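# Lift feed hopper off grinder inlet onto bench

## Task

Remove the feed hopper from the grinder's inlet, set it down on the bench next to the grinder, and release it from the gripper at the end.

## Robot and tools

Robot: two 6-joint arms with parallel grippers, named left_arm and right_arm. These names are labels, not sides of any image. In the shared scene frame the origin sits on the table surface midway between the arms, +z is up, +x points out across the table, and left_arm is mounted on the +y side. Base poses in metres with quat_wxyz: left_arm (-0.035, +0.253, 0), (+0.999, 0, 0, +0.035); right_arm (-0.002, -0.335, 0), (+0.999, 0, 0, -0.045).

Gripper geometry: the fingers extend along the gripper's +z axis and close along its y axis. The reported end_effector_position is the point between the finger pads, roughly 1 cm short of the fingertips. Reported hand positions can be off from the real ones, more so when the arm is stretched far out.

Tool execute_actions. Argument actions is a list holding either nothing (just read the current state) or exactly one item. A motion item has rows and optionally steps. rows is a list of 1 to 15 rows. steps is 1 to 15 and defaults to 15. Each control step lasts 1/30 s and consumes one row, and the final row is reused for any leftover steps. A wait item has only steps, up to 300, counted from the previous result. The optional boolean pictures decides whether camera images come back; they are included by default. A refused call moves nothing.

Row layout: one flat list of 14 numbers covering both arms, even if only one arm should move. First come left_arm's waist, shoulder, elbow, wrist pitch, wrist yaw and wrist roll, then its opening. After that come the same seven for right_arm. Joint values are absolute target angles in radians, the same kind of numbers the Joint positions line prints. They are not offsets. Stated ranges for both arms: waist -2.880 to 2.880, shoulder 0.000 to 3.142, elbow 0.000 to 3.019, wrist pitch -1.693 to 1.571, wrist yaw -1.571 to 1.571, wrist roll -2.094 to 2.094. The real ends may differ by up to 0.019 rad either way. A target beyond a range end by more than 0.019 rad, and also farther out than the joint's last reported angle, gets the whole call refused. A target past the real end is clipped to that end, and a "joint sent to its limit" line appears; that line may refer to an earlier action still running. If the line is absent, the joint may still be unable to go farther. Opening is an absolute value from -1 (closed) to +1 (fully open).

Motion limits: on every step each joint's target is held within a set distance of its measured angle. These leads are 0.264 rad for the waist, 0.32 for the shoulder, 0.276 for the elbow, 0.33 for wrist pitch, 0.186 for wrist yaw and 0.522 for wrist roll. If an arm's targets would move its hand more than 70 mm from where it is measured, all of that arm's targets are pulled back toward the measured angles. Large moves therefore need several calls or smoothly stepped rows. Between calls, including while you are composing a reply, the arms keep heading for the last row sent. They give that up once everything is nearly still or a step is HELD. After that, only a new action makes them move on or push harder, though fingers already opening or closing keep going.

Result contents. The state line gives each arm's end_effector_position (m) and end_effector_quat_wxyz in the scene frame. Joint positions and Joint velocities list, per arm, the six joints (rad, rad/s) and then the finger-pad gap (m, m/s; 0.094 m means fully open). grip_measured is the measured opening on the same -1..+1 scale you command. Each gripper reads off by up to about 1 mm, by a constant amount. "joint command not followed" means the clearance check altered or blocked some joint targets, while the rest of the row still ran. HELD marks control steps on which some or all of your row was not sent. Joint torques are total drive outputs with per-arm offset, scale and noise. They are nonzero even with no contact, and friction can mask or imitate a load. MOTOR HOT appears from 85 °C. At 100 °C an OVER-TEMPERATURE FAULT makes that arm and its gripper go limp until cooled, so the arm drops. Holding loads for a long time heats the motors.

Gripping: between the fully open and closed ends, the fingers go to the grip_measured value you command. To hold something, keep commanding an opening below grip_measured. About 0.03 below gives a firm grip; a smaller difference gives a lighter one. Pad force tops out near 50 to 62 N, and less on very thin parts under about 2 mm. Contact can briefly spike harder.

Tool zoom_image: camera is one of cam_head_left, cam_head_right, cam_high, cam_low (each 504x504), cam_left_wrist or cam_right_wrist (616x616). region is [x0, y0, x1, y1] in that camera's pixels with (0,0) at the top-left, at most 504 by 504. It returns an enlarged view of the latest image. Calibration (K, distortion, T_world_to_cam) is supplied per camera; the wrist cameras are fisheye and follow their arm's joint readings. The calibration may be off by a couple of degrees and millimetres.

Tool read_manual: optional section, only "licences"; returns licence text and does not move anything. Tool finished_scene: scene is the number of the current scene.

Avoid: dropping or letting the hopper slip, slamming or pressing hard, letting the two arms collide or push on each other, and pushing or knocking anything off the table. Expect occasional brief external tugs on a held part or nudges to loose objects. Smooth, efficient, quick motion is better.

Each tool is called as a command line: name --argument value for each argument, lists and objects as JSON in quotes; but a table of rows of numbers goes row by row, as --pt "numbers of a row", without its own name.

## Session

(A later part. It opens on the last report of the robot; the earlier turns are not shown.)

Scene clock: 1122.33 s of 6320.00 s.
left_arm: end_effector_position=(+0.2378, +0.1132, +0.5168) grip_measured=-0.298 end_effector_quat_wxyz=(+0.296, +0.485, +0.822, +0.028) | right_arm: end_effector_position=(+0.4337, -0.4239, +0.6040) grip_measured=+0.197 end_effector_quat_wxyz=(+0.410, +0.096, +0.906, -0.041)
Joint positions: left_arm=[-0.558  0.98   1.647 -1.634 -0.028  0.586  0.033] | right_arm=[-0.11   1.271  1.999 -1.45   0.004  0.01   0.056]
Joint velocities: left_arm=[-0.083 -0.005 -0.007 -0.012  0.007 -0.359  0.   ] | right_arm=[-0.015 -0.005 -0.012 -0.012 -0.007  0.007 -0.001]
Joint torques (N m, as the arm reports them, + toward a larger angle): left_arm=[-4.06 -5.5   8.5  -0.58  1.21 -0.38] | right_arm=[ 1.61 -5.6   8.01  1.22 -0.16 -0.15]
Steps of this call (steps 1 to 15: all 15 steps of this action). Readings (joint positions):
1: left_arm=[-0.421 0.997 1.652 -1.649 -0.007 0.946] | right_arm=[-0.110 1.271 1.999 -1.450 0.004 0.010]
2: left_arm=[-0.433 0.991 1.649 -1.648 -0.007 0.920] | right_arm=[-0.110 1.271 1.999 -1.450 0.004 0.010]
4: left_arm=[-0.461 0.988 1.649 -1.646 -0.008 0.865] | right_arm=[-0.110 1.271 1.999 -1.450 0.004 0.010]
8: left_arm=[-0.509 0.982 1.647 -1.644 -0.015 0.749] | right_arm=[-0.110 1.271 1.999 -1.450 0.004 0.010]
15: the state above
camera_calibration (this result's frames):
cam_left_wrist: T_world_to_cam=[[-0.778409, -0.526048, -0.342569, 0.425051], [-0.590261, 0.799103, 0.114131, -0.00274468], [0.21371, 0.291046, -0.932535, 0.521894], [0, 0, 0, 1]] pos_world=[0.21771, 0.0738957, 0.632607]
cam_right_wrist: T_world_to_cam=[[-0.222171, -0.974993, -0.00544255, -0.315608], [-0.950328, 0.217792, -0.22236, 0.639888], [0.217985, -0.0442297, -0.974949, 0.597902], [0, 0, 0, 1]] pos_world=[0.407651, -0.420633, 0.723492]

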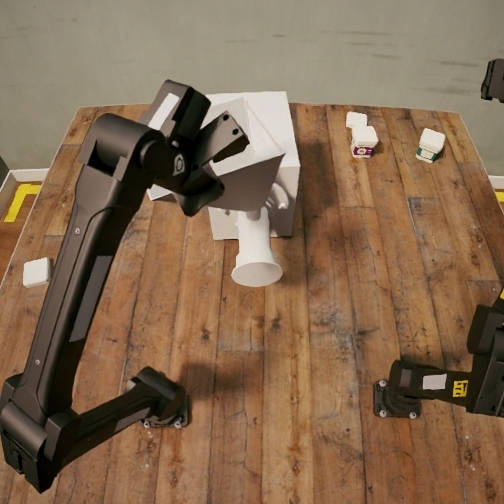

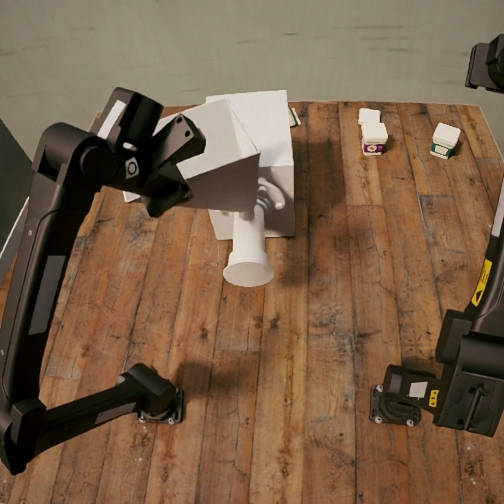

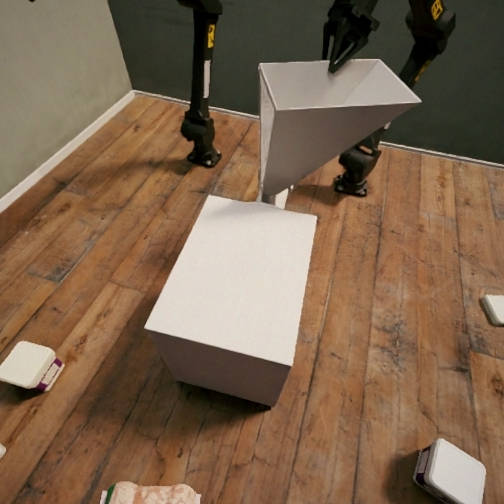

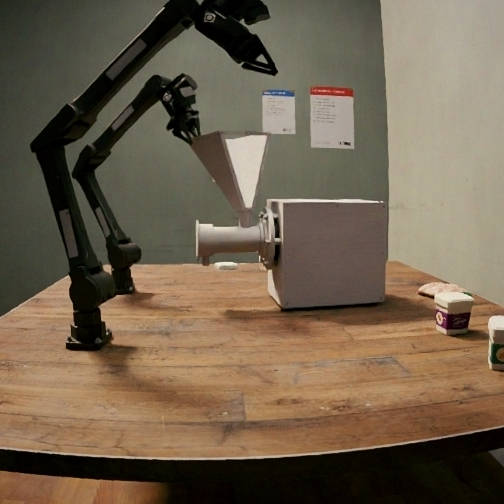

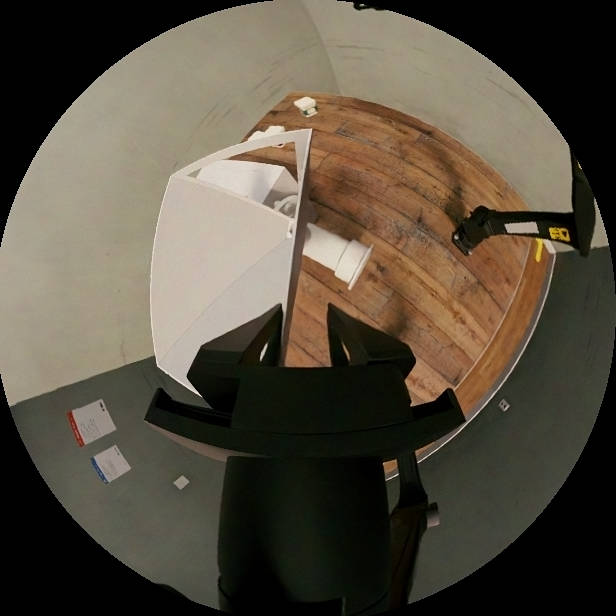

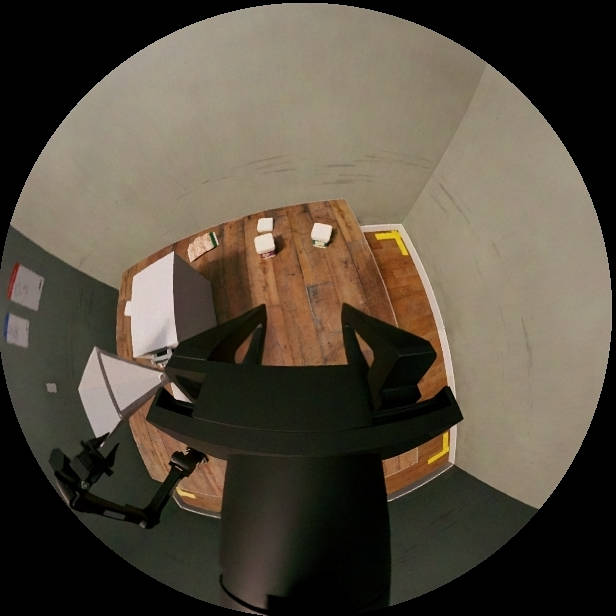

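execute_actions --actions '[{"rows": [[-0.605,0.968,1.645,-1.672,0.01,0.48,-0.3,-0.10,1.28,2.0,-1.46,0,0,0.2],[-0.617,0.973,1.65,-1.670,0.01,0.455,-0.3,-0.10,1.28,2.0,-1.46,0,0,0.2],[-0.629,0.978,1.655,-1.668,0.01,0.43,-0.3,-0.10,1.28,2.0,-1.46,0,0,0.2],[-0.641,0.983,1.66,-1.666,0.01,0.405,-0.3,-0.10,1.28,2.0,-1.46,0,0,0.2],[-0.653,0.988,1.664,-1.664,0.01,0.38,-0.3,-0.10,1.28,2.0,-1.46,0,0,0.2],[-0.665,0.993,1.668,-1.662,0.01,0.355,-0.3,-0.10,1.28,2.0,-1.46,0,0,0.2],[-0.677,0.997,1.672,-1.66,0.01,0.33,-0.3,-0.10,1.28,2.0,-1.46,0,0,0.2],[-0.689,1.001,1.676,-1.658,0.01,0.305,-0.3,-0.10,1.28,2.0,-1.46,0,0,0.2],[-0.701,1.005,1.68,-1.656,0.01,0.28,-0.3,-0.10,1.28,2.0,-1.46,0,0,0.2],[-0.713,1.009,1.684,-1.654,0.01,0.255,-0.3,-0.10,1.28,2.0,-1.46,0,0,0.2],[-0.725,1.013,1.688,-1.652,0.01,0.23,-0.3,-0.10,1.28,2.0,-1.46,0,0,0.2],[-0.737,1.017,1.691,-1.65,0.01,0.205,-0.3,-0.10,1.28,2.0,-1.46,0,0,0.2],[-0.749,1.021,1.694,-1.648,0.01,0.18,-0.3,-0.10,1.28,2.0,-1.46,0,0,0.2],[-0.761,1.025,1.697,-1.646,0.01,0.15,-0.3,-0.10,1.28,2.0,-1.46,0,0,0.2],[-0.772,1.029,1.70,-1.645,0.01,0.12,-0.3,-0.10,1.28,2.0,-1.46,0,0,0.2]], "steps": 15}]' --pictures false

execute_actions --actions '[{"steps": 10}]' --pictures true

Scene clock: 1135.07 s of 6320.00 s.
left_arm: end_effector_position=(+0.2250, +0.0687, +0.5206) grip_measured=-0.298 end_effector_quat_wxyz=(+0.296, +0.403, +0.865, -0.042) | right_arm: end_effector_position=(+0.4337, -0.4239, +0.6040) grip_measured=+0.197 end_effector_quat_wxyz=(+0.410, +0.096, +0.906, -0.041)
Joint positions: left_arm=[-0.702  1.01   1.673 -1.627 -0.031  0.25   0.033] | right_arm=[-0.11   1.271  1.999 -1.45   0.004  0.01   0.056]
Joint velocities: left_arm=[-0.298  0.093  0.046 -0.007  0.037 -0.857  0.   ] | right_arm=[-0.005 -0.005  0.002 -0.007 -0.037 -0.007  0.   ]
Joint torques (N m, as the arm reports them, + toward a larger angle): left_arm=[-6.39 -3.84 11.55  0.56  1.6  -0.14] | right_arm=[ 1.4  -5.2   7.9   1.48 -0.17 -0.12]
Steps of this call (steps 1 to 30: the robot went on to your last target; steps 31 to 90: nothing new was sent; then 9.23 s passed at rest; steps 91 to 105: all 15 steps of this action). Readings (joint positions):
91: left_arm=[-0.559 0.980 1.647 -1.631 -0.028 0.535] | right_arm=[-0.110 1.271 1.999 -1.450 0.004 0.010]
92: left_arm=[-0.561 0.980 1.647 -1.630 -0.027 0.528] | right_arm=[-0.110 1.271 1.999 -1.450 0.004 0.010]
94: left_arm=[-0.571 0.981 1.648 -1.628 -0.026 0.502] | right_arm=[-0.110 1.271 1.999 -1.450 0.004 0.010]
98: left_arm=[-0.632 0.983 1.650 -1.628 -0.020 0.421] | right_arm=[-0.110 1.271 1.999 -1.450 0.004 0.010]
105: the state above

Scene clock: 1135.40 s of 6320.00 s.
left_arm: end_effector_position=(+0.2231, +0.0589, +0.5209) grip_measured=-0.298 end_effector_quat_wxyz=(+0.292, +0.373, +0.879, -0.062) | right_arm: end_effector_position=(+0.4337, -0.4239, +0.6040) grip_measured=+0.197 end_effector_quat_wxyz=(+0.410, +0.096, +0.906, -0.041)
Joint positions: left_arm=[-0.729  1.02   1.68  -1.625 -0.028  0.153  0.033] | right_arm=[-0.11   1.271  1.999 -1.45   0.004  0.01   0.056]
Joint velocities: left_arm=[-0.005 -0.005 -0.012  0.007  0.051 -0.11  -0.001] | right_arm=[ 0.005  0.005  0.017  0.007 -0.051 -0.066 -0.   ]
Joint torques (N m, as the arm reports them, + toward a larger angle): left_arm=[-5.24 -4.55 11.02  0.37  1.6  -0.2 ] | right_arm=[ 1.81 -6.39  7.76  1.55 -0.17 -0.12]
Steps of this call (steps 1 to 10: the robot went on to your last target). Readings (joint positions):
1: left_arm=[-0.713 1.013 1.675 -1.627 -0.029 0.227] | right_arm=[-0.110 1.271 1.999 -1.450 0.004 0.010]
2: left_arm=[-0.721 1.016 1.677 -1.627 -0.030 0.210] | right_arm=[-0.110 1.271 1.999 -1.450 0.004 0.010]
4: left_arm=[-0.728 1.020 1.680 -1.626 -0.029 0.184] | right_arm=[-0.110 1.271 1.999 -1.450 0.004 0.010]
8: left_arm=[-0.729 1.020 1.680 -1.625 -0.028 0.159] | right_arm=[-0.110 1.271 1.999 -1.450 0.004 0.010]
10: the state above
camera_calibration (this result's frames):
cam_left_wrist: T_world_to_cam=[[-0.689977, -0.713856, -0.119756, 0.261683], [-0.721436, 0.691665, 0.0336093, 0.109004], [0.0588392, 0.109586, -0.992234, 0.62094], [0, 0, 0, 1]] pos_world=[0.222659, 0.0433631, 0.643793]
cam_right_wrist: T_world_to_cam=[[-0.222171, -0.974993, -0.00544255, -0.315608], [-0.950328, 0.217792, -0.22236, 0.639888], [0.217985, -0.0442297, -0.974949, 0.597902], [0, 0, 0, 1]] pos_world=[0.407651, -0.420633, 0.723492]

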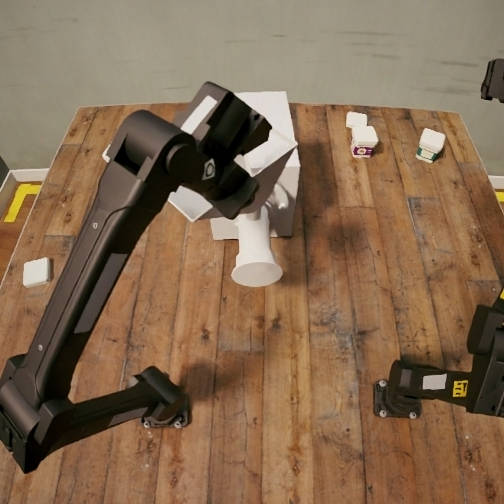

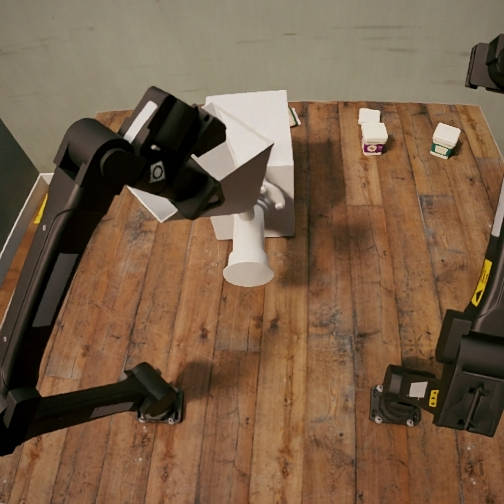

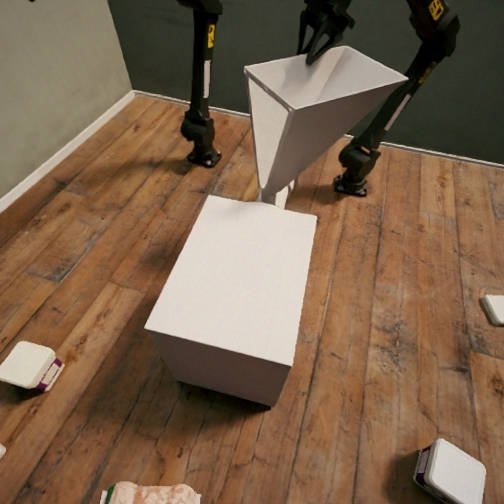

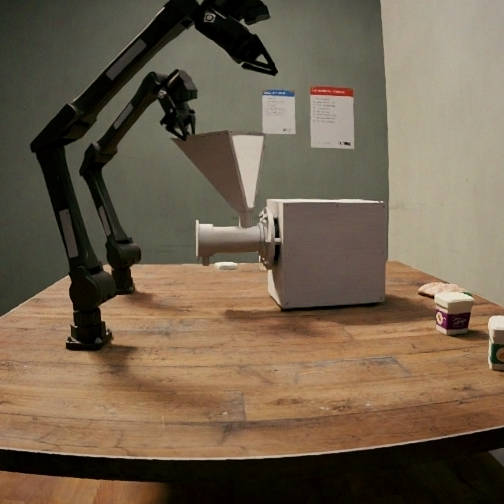

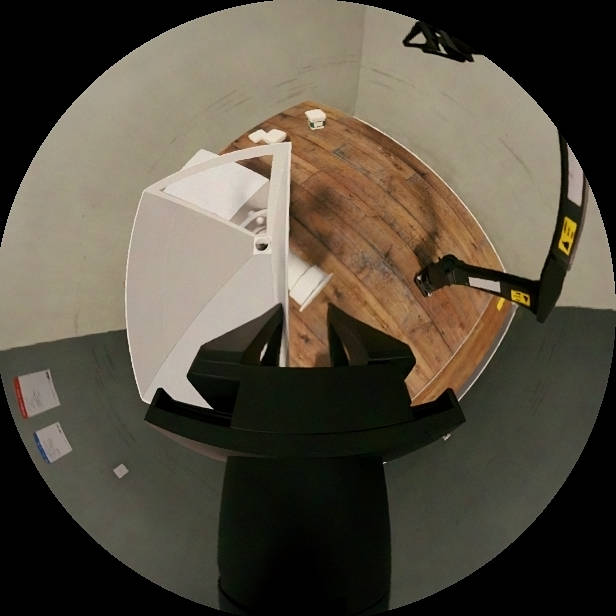

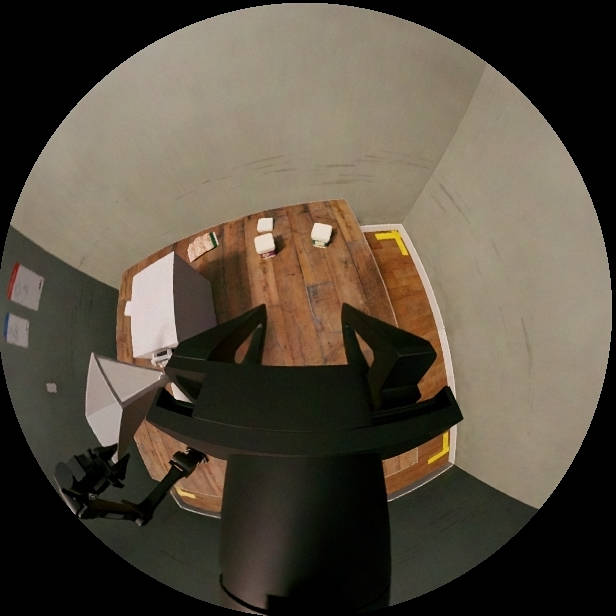

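execute_actions --actions '[{"rows": [[-0.78,1.04,1.72,-1.63,0.015,0.10,-0.3,-0.10,1.28,2.0,-1.46,0,0,0.2],[-0.788,1.046,1.724,-1.628,0.015,0.075,-0.3,-0.10,1.28,2.0,-1.46,0,0,0.2],[-0.796,1.052,1.728,-1.626,0.015,0.05,-0.3,-0.10,1.28,2.0,-1.46,0,0,0.2],[-0.804,1.058,1.732,-1.624,0.015,0.025,-0.3,-0.10,1.28,2.0,-1.46,0,0,0.2],[-0.812,1.064,1.736,-1.622,0.015,0.0,-0.3,-0.10,1.28,2.0,-1.46,0,0,0.2],[-0.820,1.070,1.740,-1.62,0.015,-0.025,-0.3,-0.10,1.28,2.0,-1.46,0,0,0.2],[-0.828,1.076,1.744,-1.618,0.015,-0.05,-0.3,-0.10,1.28,2.0,-1.46,0,0,0.2],[-0.836,1.082,1.748,-1.616,0.015,-0.075,-0.3,-0.10,1.28,2.0,-1.46,0,0,0.2],[-0.844,1.088,1.752,-1.614,0.015,-0.10,-0.3,-0.10,1.28,2.0,-1.46,0,0,0.2],[-0.852,1.094,1.756,-1.612,0.015,-0.125,-0.3,-0.10,1.28,2.0,-1.46,0,0,0.2],[-0.860,1.101,1.760,-1.61,0.015,-0.15,-0.3,-0.10,1.28,2.0,-1.46,0,0,0.2],[-0.868,1.108,1.764,-1.608,0.015,-0.175,-0.3,-0.10,1.28,2.0,-1.46,0,0,0.2],[-0.876,1.115,1.768,-1.606,0.015,-0.20,-0.3,-0.10,1.28,2.0,-1.46,0,0,0.2],[-0.883,1.121,1.772,-1.604,0.015,-0.22,-0.3,-0.10,1.28,2.0,-1.46,0,0,0.2],[-0.89,1.127,1.776,-1.602,0.015,-0.24,-0.3,-0.10,1.28,2.0,-1.46,0,0,0.2]], "steps": 15}]' --pictures false

execute_actions --actions '[{"steps": 10}]' --pictures true

Scene clock: 1146.73 s of 6320.00 s.
left_arm: end_effector_position=(+0.2266, +0.0157, +0.5245) grip_measured=-0.298 end_effector_quat_wxyz=(+0.274, +0.288, +0.911, -0.114) | right_arm: end_effector_position=(+0.4337, -0.4239, +0.6040) grip_measured=+0.197 end_effector_quat_wxyz=(+0.410, +0.096, +0.906, -0.041)
Joint positions: left_arm=[-0.819  1.095  1.738 -1.613 -0.028 -0.129  0.033] | right_arm=[-0.11   1.271  1.999 -1.45   0.004  0.01   0.056]
Joint velocities: left_arm=[-0.22   0.171  0.12   0.051 -0.051 -0.652  0.001] | right_arm=[-0.005  0.005  0.012  0.002 -0.037 -0.066  0.   ]
Joint torques (N m, as the arm reports them, + toward a larger angle): left_arm=[-6.75 -4.52 12.33  1.59  1.78 -0.13] | right_arm=[ 1.19 -5.83  7.89  1.22 -0.14 -0.07]
Steps of this call (steps 1 to 30: the robot went on to your last target; steps 31 to 90: nothing new was sent; then 7.83 s passed at rest; steps 91 to 105: all 15 steps of this action). Readings (joint positions):
91: left_arm=[-0.729 1.021 1.682 -1.623 -0.028 0.139] | right_arm=[-0.110 1.271 1.999 -1.450 0.004 0.010]
92: left_arm=[-0.730 1.023 1.684 -1.623 -0.026 0.130] | right_arm=[-0.110 1.271 1.999 -1.450 0.004 0.010]
94: left_arm=[-0.742 1.031 1.689 -1.623 -0.017 0.103] | right_arm=[-0.110 1.271 1.999 -1.450 0.004 0.010]
98: left_arm=[-0.772 1.055 1.709 -1.621 -0.022 0.029] | right_arm=[-0.110 1.271 1.999 -1.450 0.004 0.010]
105: the state above

Scene clock: 1147.07 s of 6320.00 s.
left_arm: end_effector_position=(+0.2287, +0.0076, +0.5250) grip_measured=-0.298 end_effector_quat_wxyz=(+0.269, +0.256, +0.920, -0.126) | right_arm: end_effector_position=(+0.4337, -0.4239, +0.6040) grip_measured=+0.197 end_effector_quat_wxyz=(+0.410, +0.096, +0.906, -0.041)
Joint positions: left_arm=[-0.833  1.11   1.749 -1.606 -0.03  -0.211  0.033] | right_arm=[-0.11   1.271  1.999 -1.45   0.004  0.01   0.056]
Joint velocities: left_arm=[-0.005 -0.005 -0.012 -0.002 -0.051 -0.037 -0.   ] | right_arm=[-0.005 -0.005 -0.012  0.007  0.037  0.007 -0.   ]
Joint torques (N m, as the arm reports them, + toward a larger angle): left_arm=[-6.51 -5.76 11.85  1.4   1.82 -0.17] | right_arm=[ 1.71 -6.92  7.93  1.23 -0.15 -0.08]
Steps of this call (steps 1 to 10: the robot went on to your last target). Readings (joint positions):
1: left_arm=[-0.825 1.101 1.742 -1.610 -0.028 -0.147] | right_arm=[-0.110 1.271 1.999 -1.450 0.004 0.010]
2: left_arm=[-0.830 1.106 1.745 -1.608 -0.028 -0.162] | right_arm=[-0.110 1.271 1.999 -1.450 0.004 0.010]
4: left_arm=[-0.833 1.110 1.749 -1.606 -0.029 -0.184] | right_arm=[-0.110 1.271 1.999 -1.450 0.004 0.010]
8: left_arm=[-0.833 1.110 1.749 -1.606 -0.030 -0.206] | right_arm=[-0.110 1.271 1.999 -1.450 0.004 0.010]
10: the state above
camera_calibration (this result's frames):
cam_left_wrist: T_world_to_cam=[[-0.538874, -0.838188, 0.0839959, 0.0889179], [-0.839084, 0.542907, 0.0344945, 0.175988], [-0.0745148, -0.0518915, -0.995869, 0.664], [0, 0, 0, 1]] pos_world=[0.245062, 0.013441, 0.647717]
cam_right_wrist: T_world_to_cam=[[-0.222171, -0.974993, -0.00544255, -0.315608], [-0.950328, 0.217792, -0.22236, 0.639888], [0.217985, -0.0442297, -0.974949, 0.597902], [0, 0, 0, 1]] pos_world=[0.407651, -0.420633, 0.723492]

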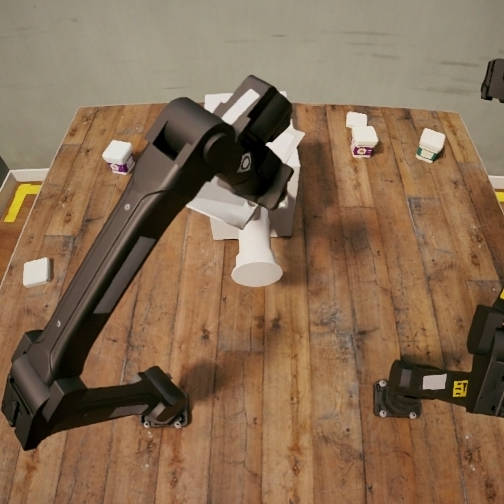

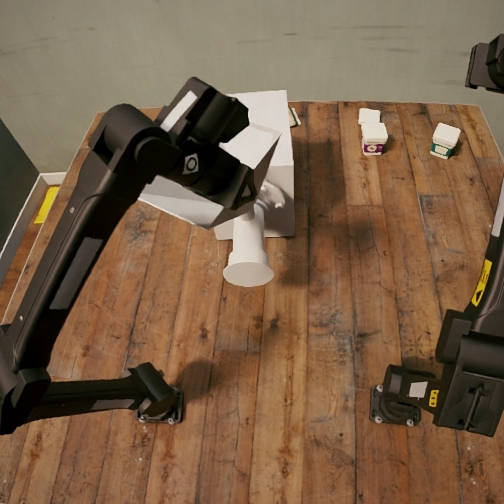

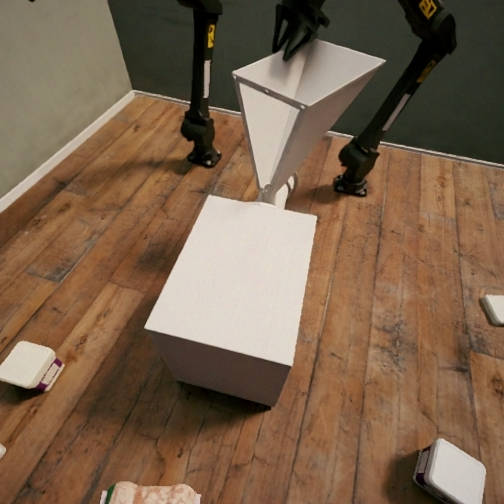

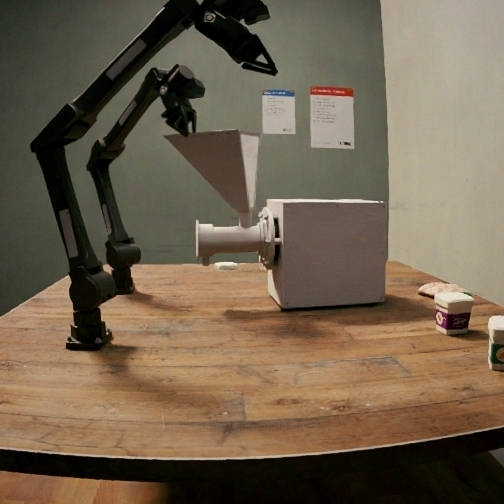

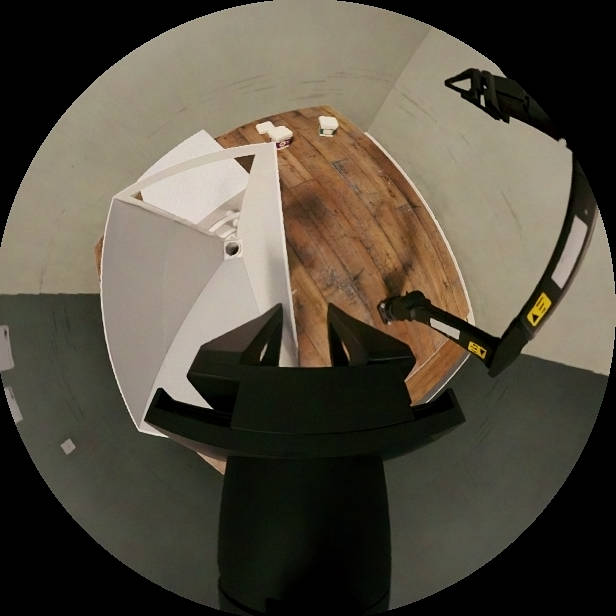

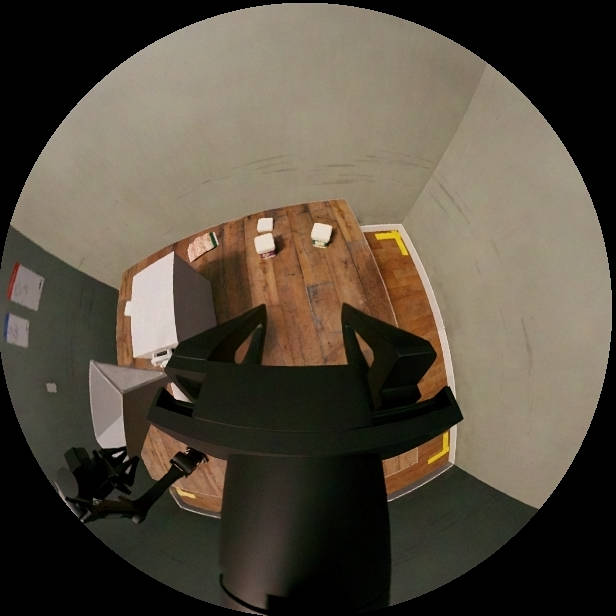

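zoom_image --camera "cam_left_wrist" --region '[200, 210, 270, 280]'

zoom_image --camera "cam_low" --region '[200, 170, 300, 250]'

Region (200, 210, 270, 280) of cam_left_wrist's 616x616 image, scaled by 7.200, with more detail than that image has.

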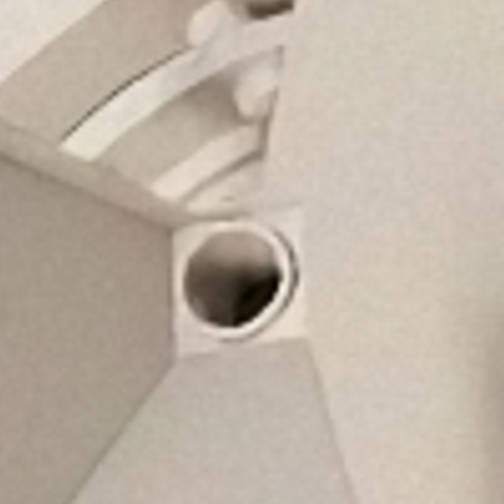

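Region (200, 170, 300, 250) of cam_low's 504x504 image, scaled by 5.040, with more detail than that image has; it fills the top 403 rows of this view, and the rest is white.

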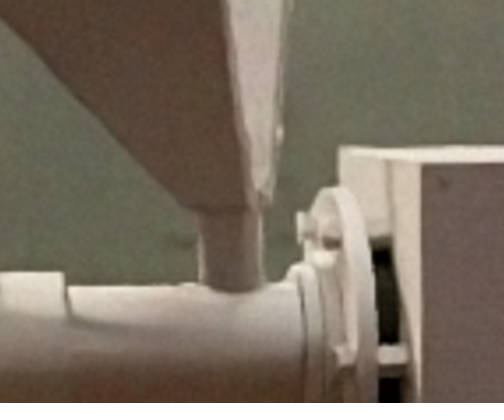

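execute_actions --actions '[{"rows": [[-0.885,1.14,1.775,-1.60,0.0,-0.26,-0.3,-0.10,1.28,2.0,-1.46,0,0,0.2],[-0.887,1.15,1.777,-1.598,0.0,-0.28,-0.3,-0.10,1.28,2.0,-1.46,0,0,0.2],[-0.890,1.16,1.780,-1.596,0.0,-0.30,-0.3,-0.10,1.28,2.0,-1.46,0,0,0.2],[-0.893,1.169,1.784,-1.594,0.0,-0.32,-0.3,-0.10,1.28,2.0,-1.46,0,0,0.2],[-0.896,1.178,1.789,-1.592,0.0,-0.34,-0.3,-0.10,1.28,2.0,-1.46,0,0,0.2],[-0.899,1.187,1.794,-1.59,0.0,-0.36,-0.3,-0.10,1.28,2.0,-1.46,0,0,0.2],[-0.902,1.196,1.799,-1.587,0.0,-0.385,-0.3,-0.10,1.28,2.0,-1.46,0,0,0.2],[-0.905,1.205,1.804,-1.584,0.0,-0.41,-0.3,-0.10,1.28,2.0,-1.46,0,0,0.2],[-0.908,1.214,1.810,-1.581,0.0,-0.435,-0.3,-0.10,1.28,2.0,-1.46,0,0,0.2],[-0.911,1.223,1.816,-1.578,0.0,-0.46,-0.3,-0.10,1.28,2.0,-1.46,0,0,0.2],[-0.914,1.232,1.822,-1.575,0.0,-0.485,-0.3,-0.10,1.28,2.0,-1.46,0,0,0.2],[-0.917,1.241,1.828,-1.572,0.0,-0.51,-0.3,-0.10,1.28,2.0,-1.46,0,0,0.2],[-0.92,1.25,1.834,-1.569,0.0,-0.535,-0.3,-0.10,1.28,2.0,-1.46,0,0,0.2],[-0.922,1.258,1.84,-1.566,0.0,-0.555,-0.3,-0.10,1.28,2.0,-1.46,0,0,0.2],[-0.924,1.265,1.845,-1.563,0.0,-0.575,-0.3,-0.10,1.28,2.0,-1.46,0,0,0.2]], "steps": 15}]' --pictures false

execute_actions --actions '[{"steps": 10}]' --pictures true

Scene clock: 1183.77 s of 6320.00 s.
left_arm: end_effector_position=(+0.2456, -0.0303, +0.5270) grip_measured=-0.299 end_effector_quat_wxyz=(+0.248, +0.156, +0.942, -0.162) | right_arm: end_effector_position=(+0.4337, -0.4239, +0.6040) grip_measured=+0.197 end_effector_quat_wxyz=(+0.410, +0.096, +0.906, -0.041)
Joint positions: left_arm=[-0.874  1.202  1.821 -1.588 -0.035 -0.466  0.033] | right_arm=[-0.11   1.271  1.999 -1.45   0.004  0.01   0.056]
Joint velocities: left_arm=[-0.093  0.249  0.188  0.115 -0.022 -0.608  0.001] | right_arm=[ 0.005  0.005 -0.017 -0.027  0.007  0.022 -0.   ]
Joint torques (N m, as the arm reports them, + toward a larger angle): left_arm=[-5.87 -3.96 10.72  2.08  1.39 -0.14] | right_arm=[ 1.9  -5.71  7.89  1.34 -0.19 -0.14]
Steps of this call (steps 1 to 30: the robot went on to your last target; steps 31 to 90: nothing new was sent; then 33.20 s passed at rest; steps 91 to 105: all 15 steps of this action). Readings (joint positions):
91: left_arm=[-0.833 1.111 1.749 -1.606 -0.033 -0.222] | right_arm=[-0.110 1.271 1.999 -1.450 0.004 0.010]
92: left_arm=[-0.833 1.112 1.749 -1.606 -0.034 -0.229] | right_arm=[-0.110 1.271 1.999 -1.450 0.004 0.010]
94: left_arm=[-0.835 1.117 1.754 -1.606 -0.037 -0.251] | right_arm=[-0.110 1.271 1.999 -1.450 0.004 0.010]
98: left_arm=[-0.846 1.141 1.775 -1.606 -0.038 -0.315] | right_arm=[-0.110 1.271 1.999 -1.450 0.004 0.010]
105: the state above

Scene clock: 1184.10 s of 6320.00 s.
left_arm: end_effector_position=(+0.2499, -0.0350, +0.5270) grip_measured=-0.299 end_effector_quat_wxyz=(+0.242, +0.118, +0.948, -0.171) | right_arm: end_effector_position=(+0.4337, -0.4239, +0.6040) grip_measured=+0.197 end_effector_quat_wxyz=(+0.410, +0.096, +0.906, -0.041)
Joint positions: left_arm=[-0.876  1.217  1.832 -1.584 -0.038 -0.547  0.033] | right_arm=[-0.11   1.271  1.999 -1.45   0.004  0.01   0.056]
Joint velocities: left_arm=[-0.005 -0.005  0.017  0.007 -0.081 -0.037  0.001] | right_arm=[-0.005 -0.005  0.007 -0.002  0.007 -0.051 -0.   ]
Joint torques (N m, as the arm reports them, + toward a larger angle): left_arm=[-5.7  -4.38 10.84  2.25  1.57 -0.17] | right_arm=[ 1.88 -6.16  7.89  1.26 -0.12 -0.12]
Steps of this call (steps 1 to 10: the robot went on to your last target). Readings (joint positions):
1: left_arm=[-0.876 1.210 1.827 -1.585 -0.036 -0.484] | right_arm=[-0.110 1.271 1.999 -1.450 0.004 0.010]
2: left_arm=[-0.876 1.215 1.831 -1.584 -0.036 -0.499] | right_arm=[-0.110 1.271 1.999 -1.450 0.004 0.010]
4: left_arm=[-0.876 1.217 1.832 -1.584 -0.036 -0.520] | right_arm=[-0.110 1.271 1.999 -1.450 0.004 0.010]
8: left_arm=[-0.876 1.217 1.832 -1.584 -0.038 -0.542] | right_arm=[-0.110 1.271 1.999 -1.450 0.004 0.010]
10: the state above
camera_calibration (this result's frames):
cam_left_wrist: T_world_to_cam=[[-0.307303, -0.916081, 0.257604, -0.0876424], [-0.937441, 0.337967, 0.0835646, 0.208388], [-0.163613, -0.215809, -0.96263, 0.664339], [0, 0, 0, 1]] pos_world=[0.277113, -0.00734555, 0.644676]
cam_right_wrist: T_world_to_cam=[[-0.222171, -0.974993, -0.00544255, -0.315608], [-0.950328, 0.217792, -0.22236, 0.639888], [0.217985, -0.0442297, -0.974949, 0.597902], [0, 0, 0, 1]] pos_world=[0.407651, -0.420633, 0.723492]

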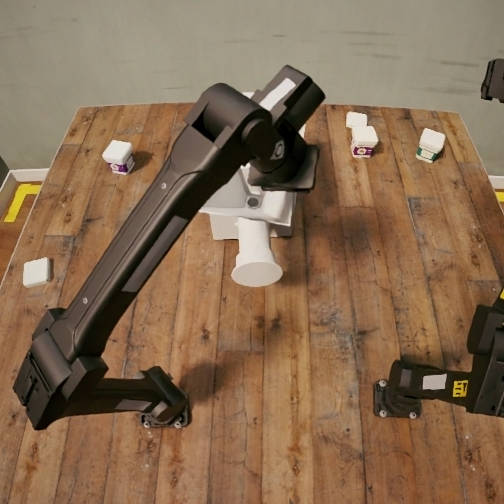

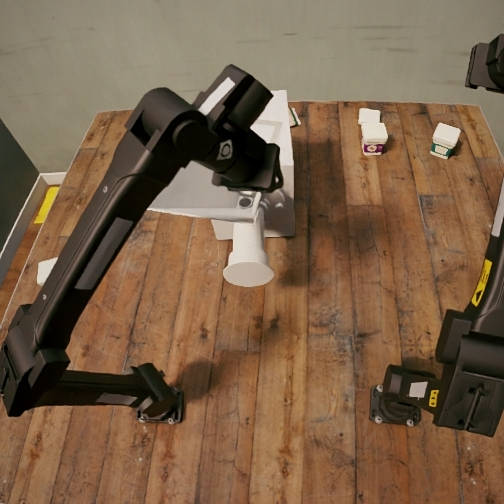

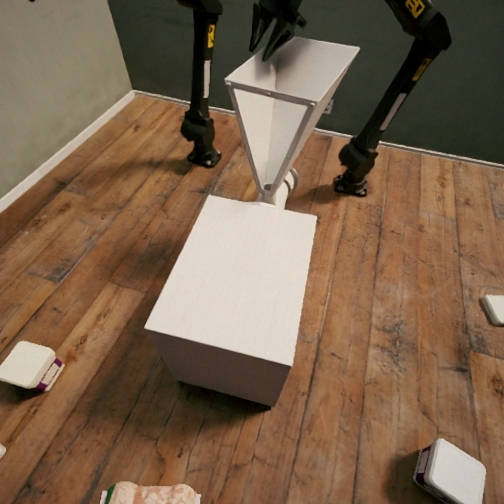

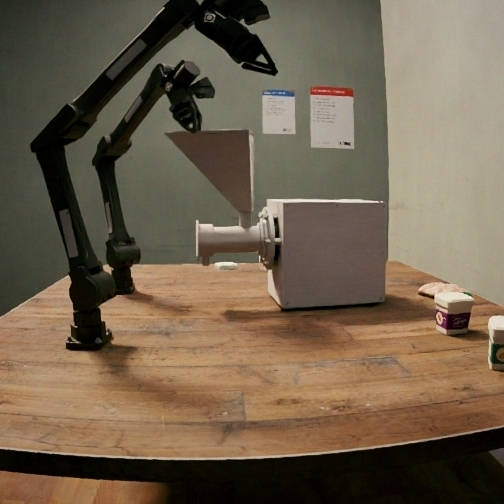

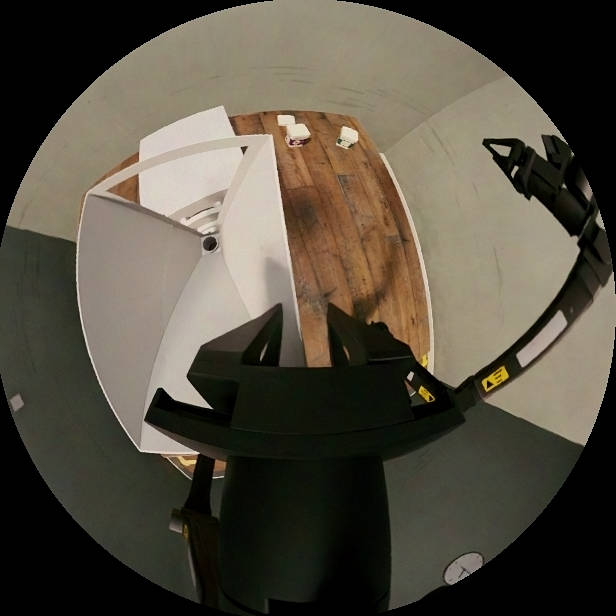

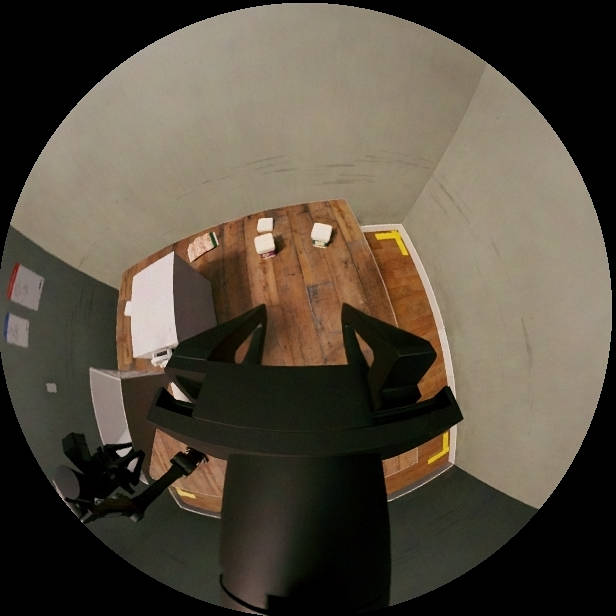

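execute_actions --actions '[{"rows": [[-0.92,1.272,1.85,-1.563,0.0,-0.59,-0.3,-0.10,1.28,2.0,-1.46,0,0,0.2],[-0.918,1.28,1.856,-1.562,0.0,-0.61,-0.3,-0.10,1.28,2.0,-1.46,0,0,0.2],[-0.916,1.288,1.862,-1.561,0.0,-0.63,-0.3,-0.10,1.28,2.0,-1.46,0,0,0.2],[-0.915,1.296,1.868,-1.56,0.0,-0.65,-0.3,-0.10,1.28,2.0,-1.46,0,0,0.2],[-0.915,1.304,1.874,-1.559,0.0,-0.67,-0.3,-0.10,1.28,2.0,-1.46,0,0,0.2],[-0.915,1.312,1.88,-1.558,0.0,-0.69,-0.3,-0.10,1.28,2.0,-1.46,0,0,0.2],[-0.915,1.32,1.886,-1.557,0.0,-0.71,-0.3,-0.10,1.28,2.0,-1.46,0,0,0.2],[-0.915,1.328,1.892,-1.556,0.0,-0.73,-0.3,-0.10,1.28,2.0,-1.46,0,0,0.2],[-0.915,1.336,1.898,-1.555,0.0,-0.75,-0.3,-0.10,1.28,2.0,-1.46,0,0,0.2],[-0.915,1.344,1.904,-1.554,0.0,-0.77,-0.3,-0.10,1.28,2.0,-1.46,0,0,0.2],[-0.915,1.352,1.91,-1.553,0.0,-0.79,-0.3,-0.10,1.28,2.0,-1.46,0,0,0.2],[-0.915,1.36,1.916,-1.552,0.0,-0.81,-0.3,-0.10,1.28,2.0,-1.46,0,0,0.2],[-0.915,1.368,1.922,-1.551,0.0,-0.825,-0.3,-0.10,1.28,2.0,-1.46,0,0,0.2],[-0.915,1.375,1.927,-1.55,0.0,-0.84,-0.3,-0.10,1.28,2.0,-1.46,0,0,0.2],[-0.915,1.38,1.93,-1.55,0.0,-0.85,-0.3,-0.10,1.28,2.0,-1.46,0,0,0.2]], "steps": 15}]' --pictures false

execute_actions --actions '[{"steps": 10}]' --pictures true

Scene clock: 1206.17 s of 6320.00 s.
left_arm: end_effector_position=(+0.2740, -0.0630, +0.5240) grip_measured=-0.299 end_effector_quat_wxyz=(+0.214, +0.015, +0.957, -0.196) | right_arm: end_effector_position=(+0.4337, -0.4239, +0.6040) grip_measured=+0.197 end_effector_quat_wxyz=(+0.410, +0.096, +0.906, -0.041)
Joint positions: left_arm=[-0.876  1.31   1.907 -1.579 -0.027 -0.768  0.033] | right_arm=[-0.11   1.271  1.999 -1.45   0.004  0.01   0.056]
Joint velocities: left_arm=[-0.005  0.239  0.129  0.012  0.007 -0.491 -0.   ] | right_arm=[-0.005  0.005  0.002 -0.012 -0.022  0.037  0.001]
Joint torques (N m, as the arm reports them, + toward a larger angle): left_arm=[-4.87 -5.35 11.01  2.54  1.09 -0.12] | right_arm=[ 1.45 -5.58  7.84  1.18 -0.16 -0.15]
Steps of this call (steps 1 to 30: the robot went on to your last target; steps 31 to 90: nothing new was sent; then 18.57 s passed at rest; steps 91 to 105: all 15 steps of this action). Readings (joint positions):
91: left_arm=[-0.876 1.217 1.833 -1.584 -0.039 -0.557] | right_arm=[-0.110 1.271 1.999 -1.450 0.004 0.010]
92: left_arm=[-0.876 1.218 1.834 -1.584 -0.039 -0.563] | right_arm=[-0.110 1.271 1.999 -1.450 0.004 0.010]
94: left_arm=[-0.876 1.223 1.839 -1.584 -0.041 -0.583] | right_arm=[-0.110 1.271 1.999 -1.450 0.004 0.010]
98: left_arm=[-0.876 1.249 1.861 -1.584 -0.035 -0.643] | right_arm=[-0.110 1.271 1.999 -1.450 0.004 0.010]
105: the state above

Scene clock: 1206.50 s of 6320.00 s.
left_arm: end_effector_position=(+0.2772, -0.0652, +0.5230) grip_measured=-0.299 end_effector_quat_wxyz=(+0.209, -0.014, +0.957, -0.200) | right_arm: end_effector_position=(+0.4337, -0.4239, +0.6040) grip_measured=+0.197 end_effector_quat_wxyz=(+0.410, +0.096, +0.906, -0.041)
Joint positions: left_arm=[-0.876  1.32   1.914 -1.579 -0.032 -0.826  0.033] | right_arm=[-0.11   1.271  1.999 -1.45   0.004  0.01   0.056]
Joint velocities: left_arm=[-0.005  0.005 -0.002 -0.007  0.051 -0.139  0.001] | right_arm=[-0.024 -0.005  0.022 -0.007 -0.051 -0.037 -0.   ]
Joint torques (N m, as the arm reports them, + toward a larger angle): left_arm=[-5.01 -4.56 10.96  2.57  1.25 -0.11] | right_arm=[ 1.55 -6.16  7.97  1.18 -0.16 -0.12]
Steps of this call (steps 1 to 10: the robot went on to your last target). Readings (joint positions):
1: left_arm=[-0.876 1.317 1.911 -1.579 -0.029 -0.781] | right_arm=[-0.110 1.271 1.999 -1.450 0.004 0.010]
2: left_arm=[-0.876 1.320 1.913 -1.579 -0.030 -0.791] | right_arm=[-0.110 1.271 1.999 -1.450 0.004 0.010]
4: left_arm=[-0.876 1.320 1.914 -1.579 -0.031 -0.806] | right_arm=[-0.110 1.271 1.999 -1.450 0.004 0.010]
8: left_arm=[-0.876 1.320 1.914 -1.579 -0.031 -0.822] | right_arm=[-0.110 1.271 1.999 -1.450 0.004 0.010]
10: the state above
camera_calibration (this result's frames):
cam_left_wrist: T_world_to_cam=[[-0.0583367, -0.923664, 0.378738, -0.23875], [-0.975699, 0.133019, 0.174121, 0.194413], [-0.211209, -0.359376, -0.908977, 0.634186], [0, 0, 0, 1]] pos_world=[0.309706, -0.0184743, 0.633033]
cam_right_wrist: T_world_to_cam=[[-0.222171, -0.974993, -0.00544255, -0.315608], [-0.950328, 0.217792, -0.22236, 0.639888], [0.217985, -0.0442297, -0.974949, 0.597902], [0, 0, 0, 1]] pos_world=[0.407651, -0.420633, 0.723492]

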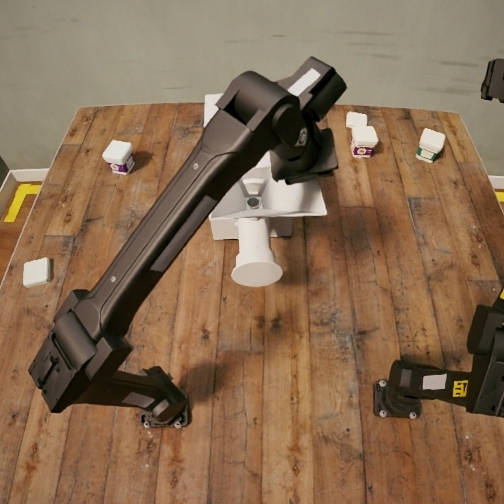

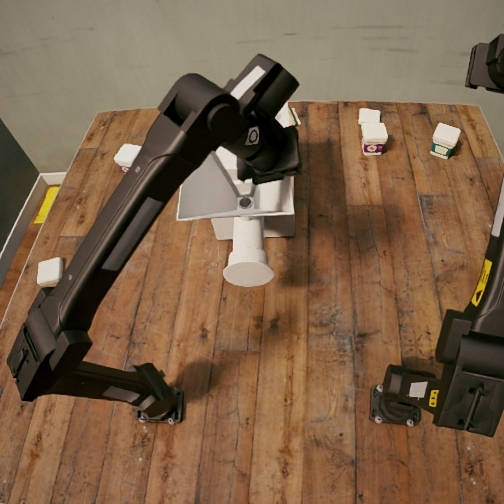

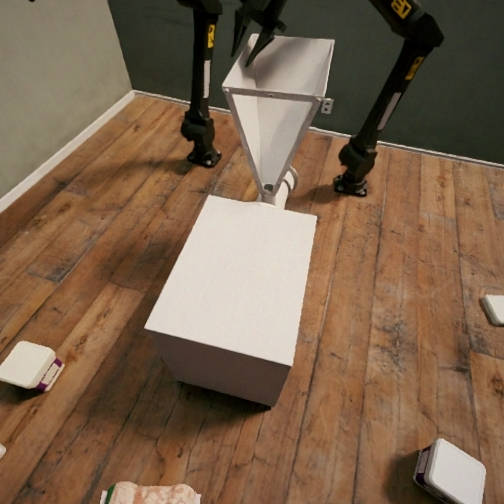

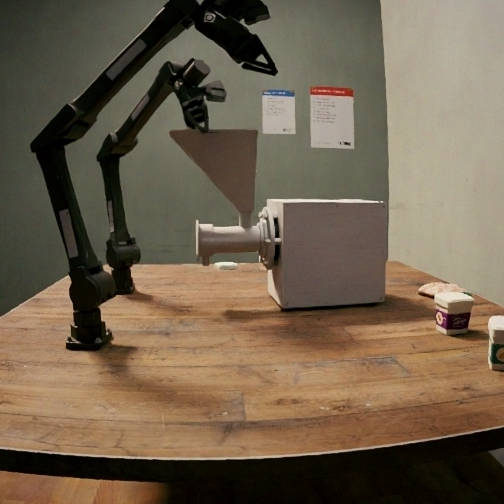

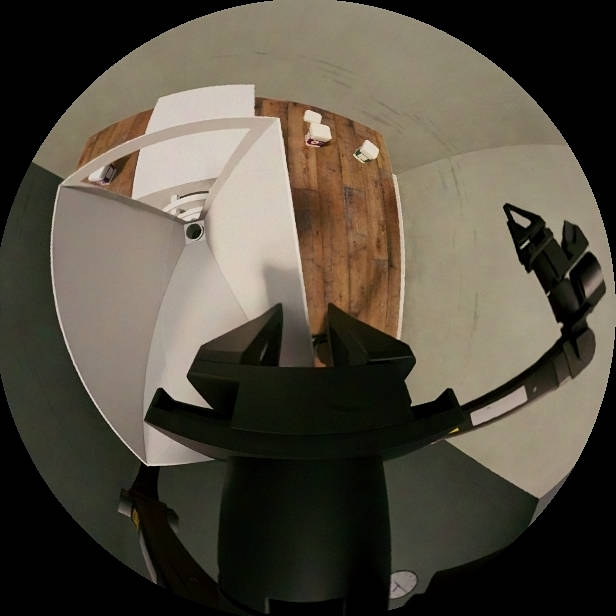

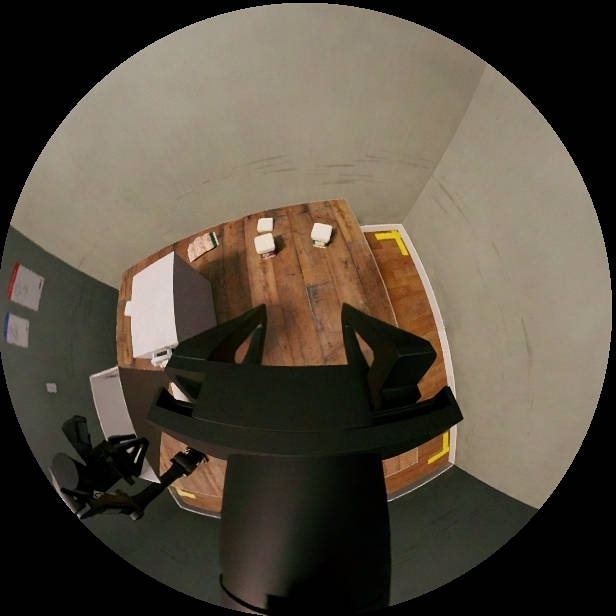

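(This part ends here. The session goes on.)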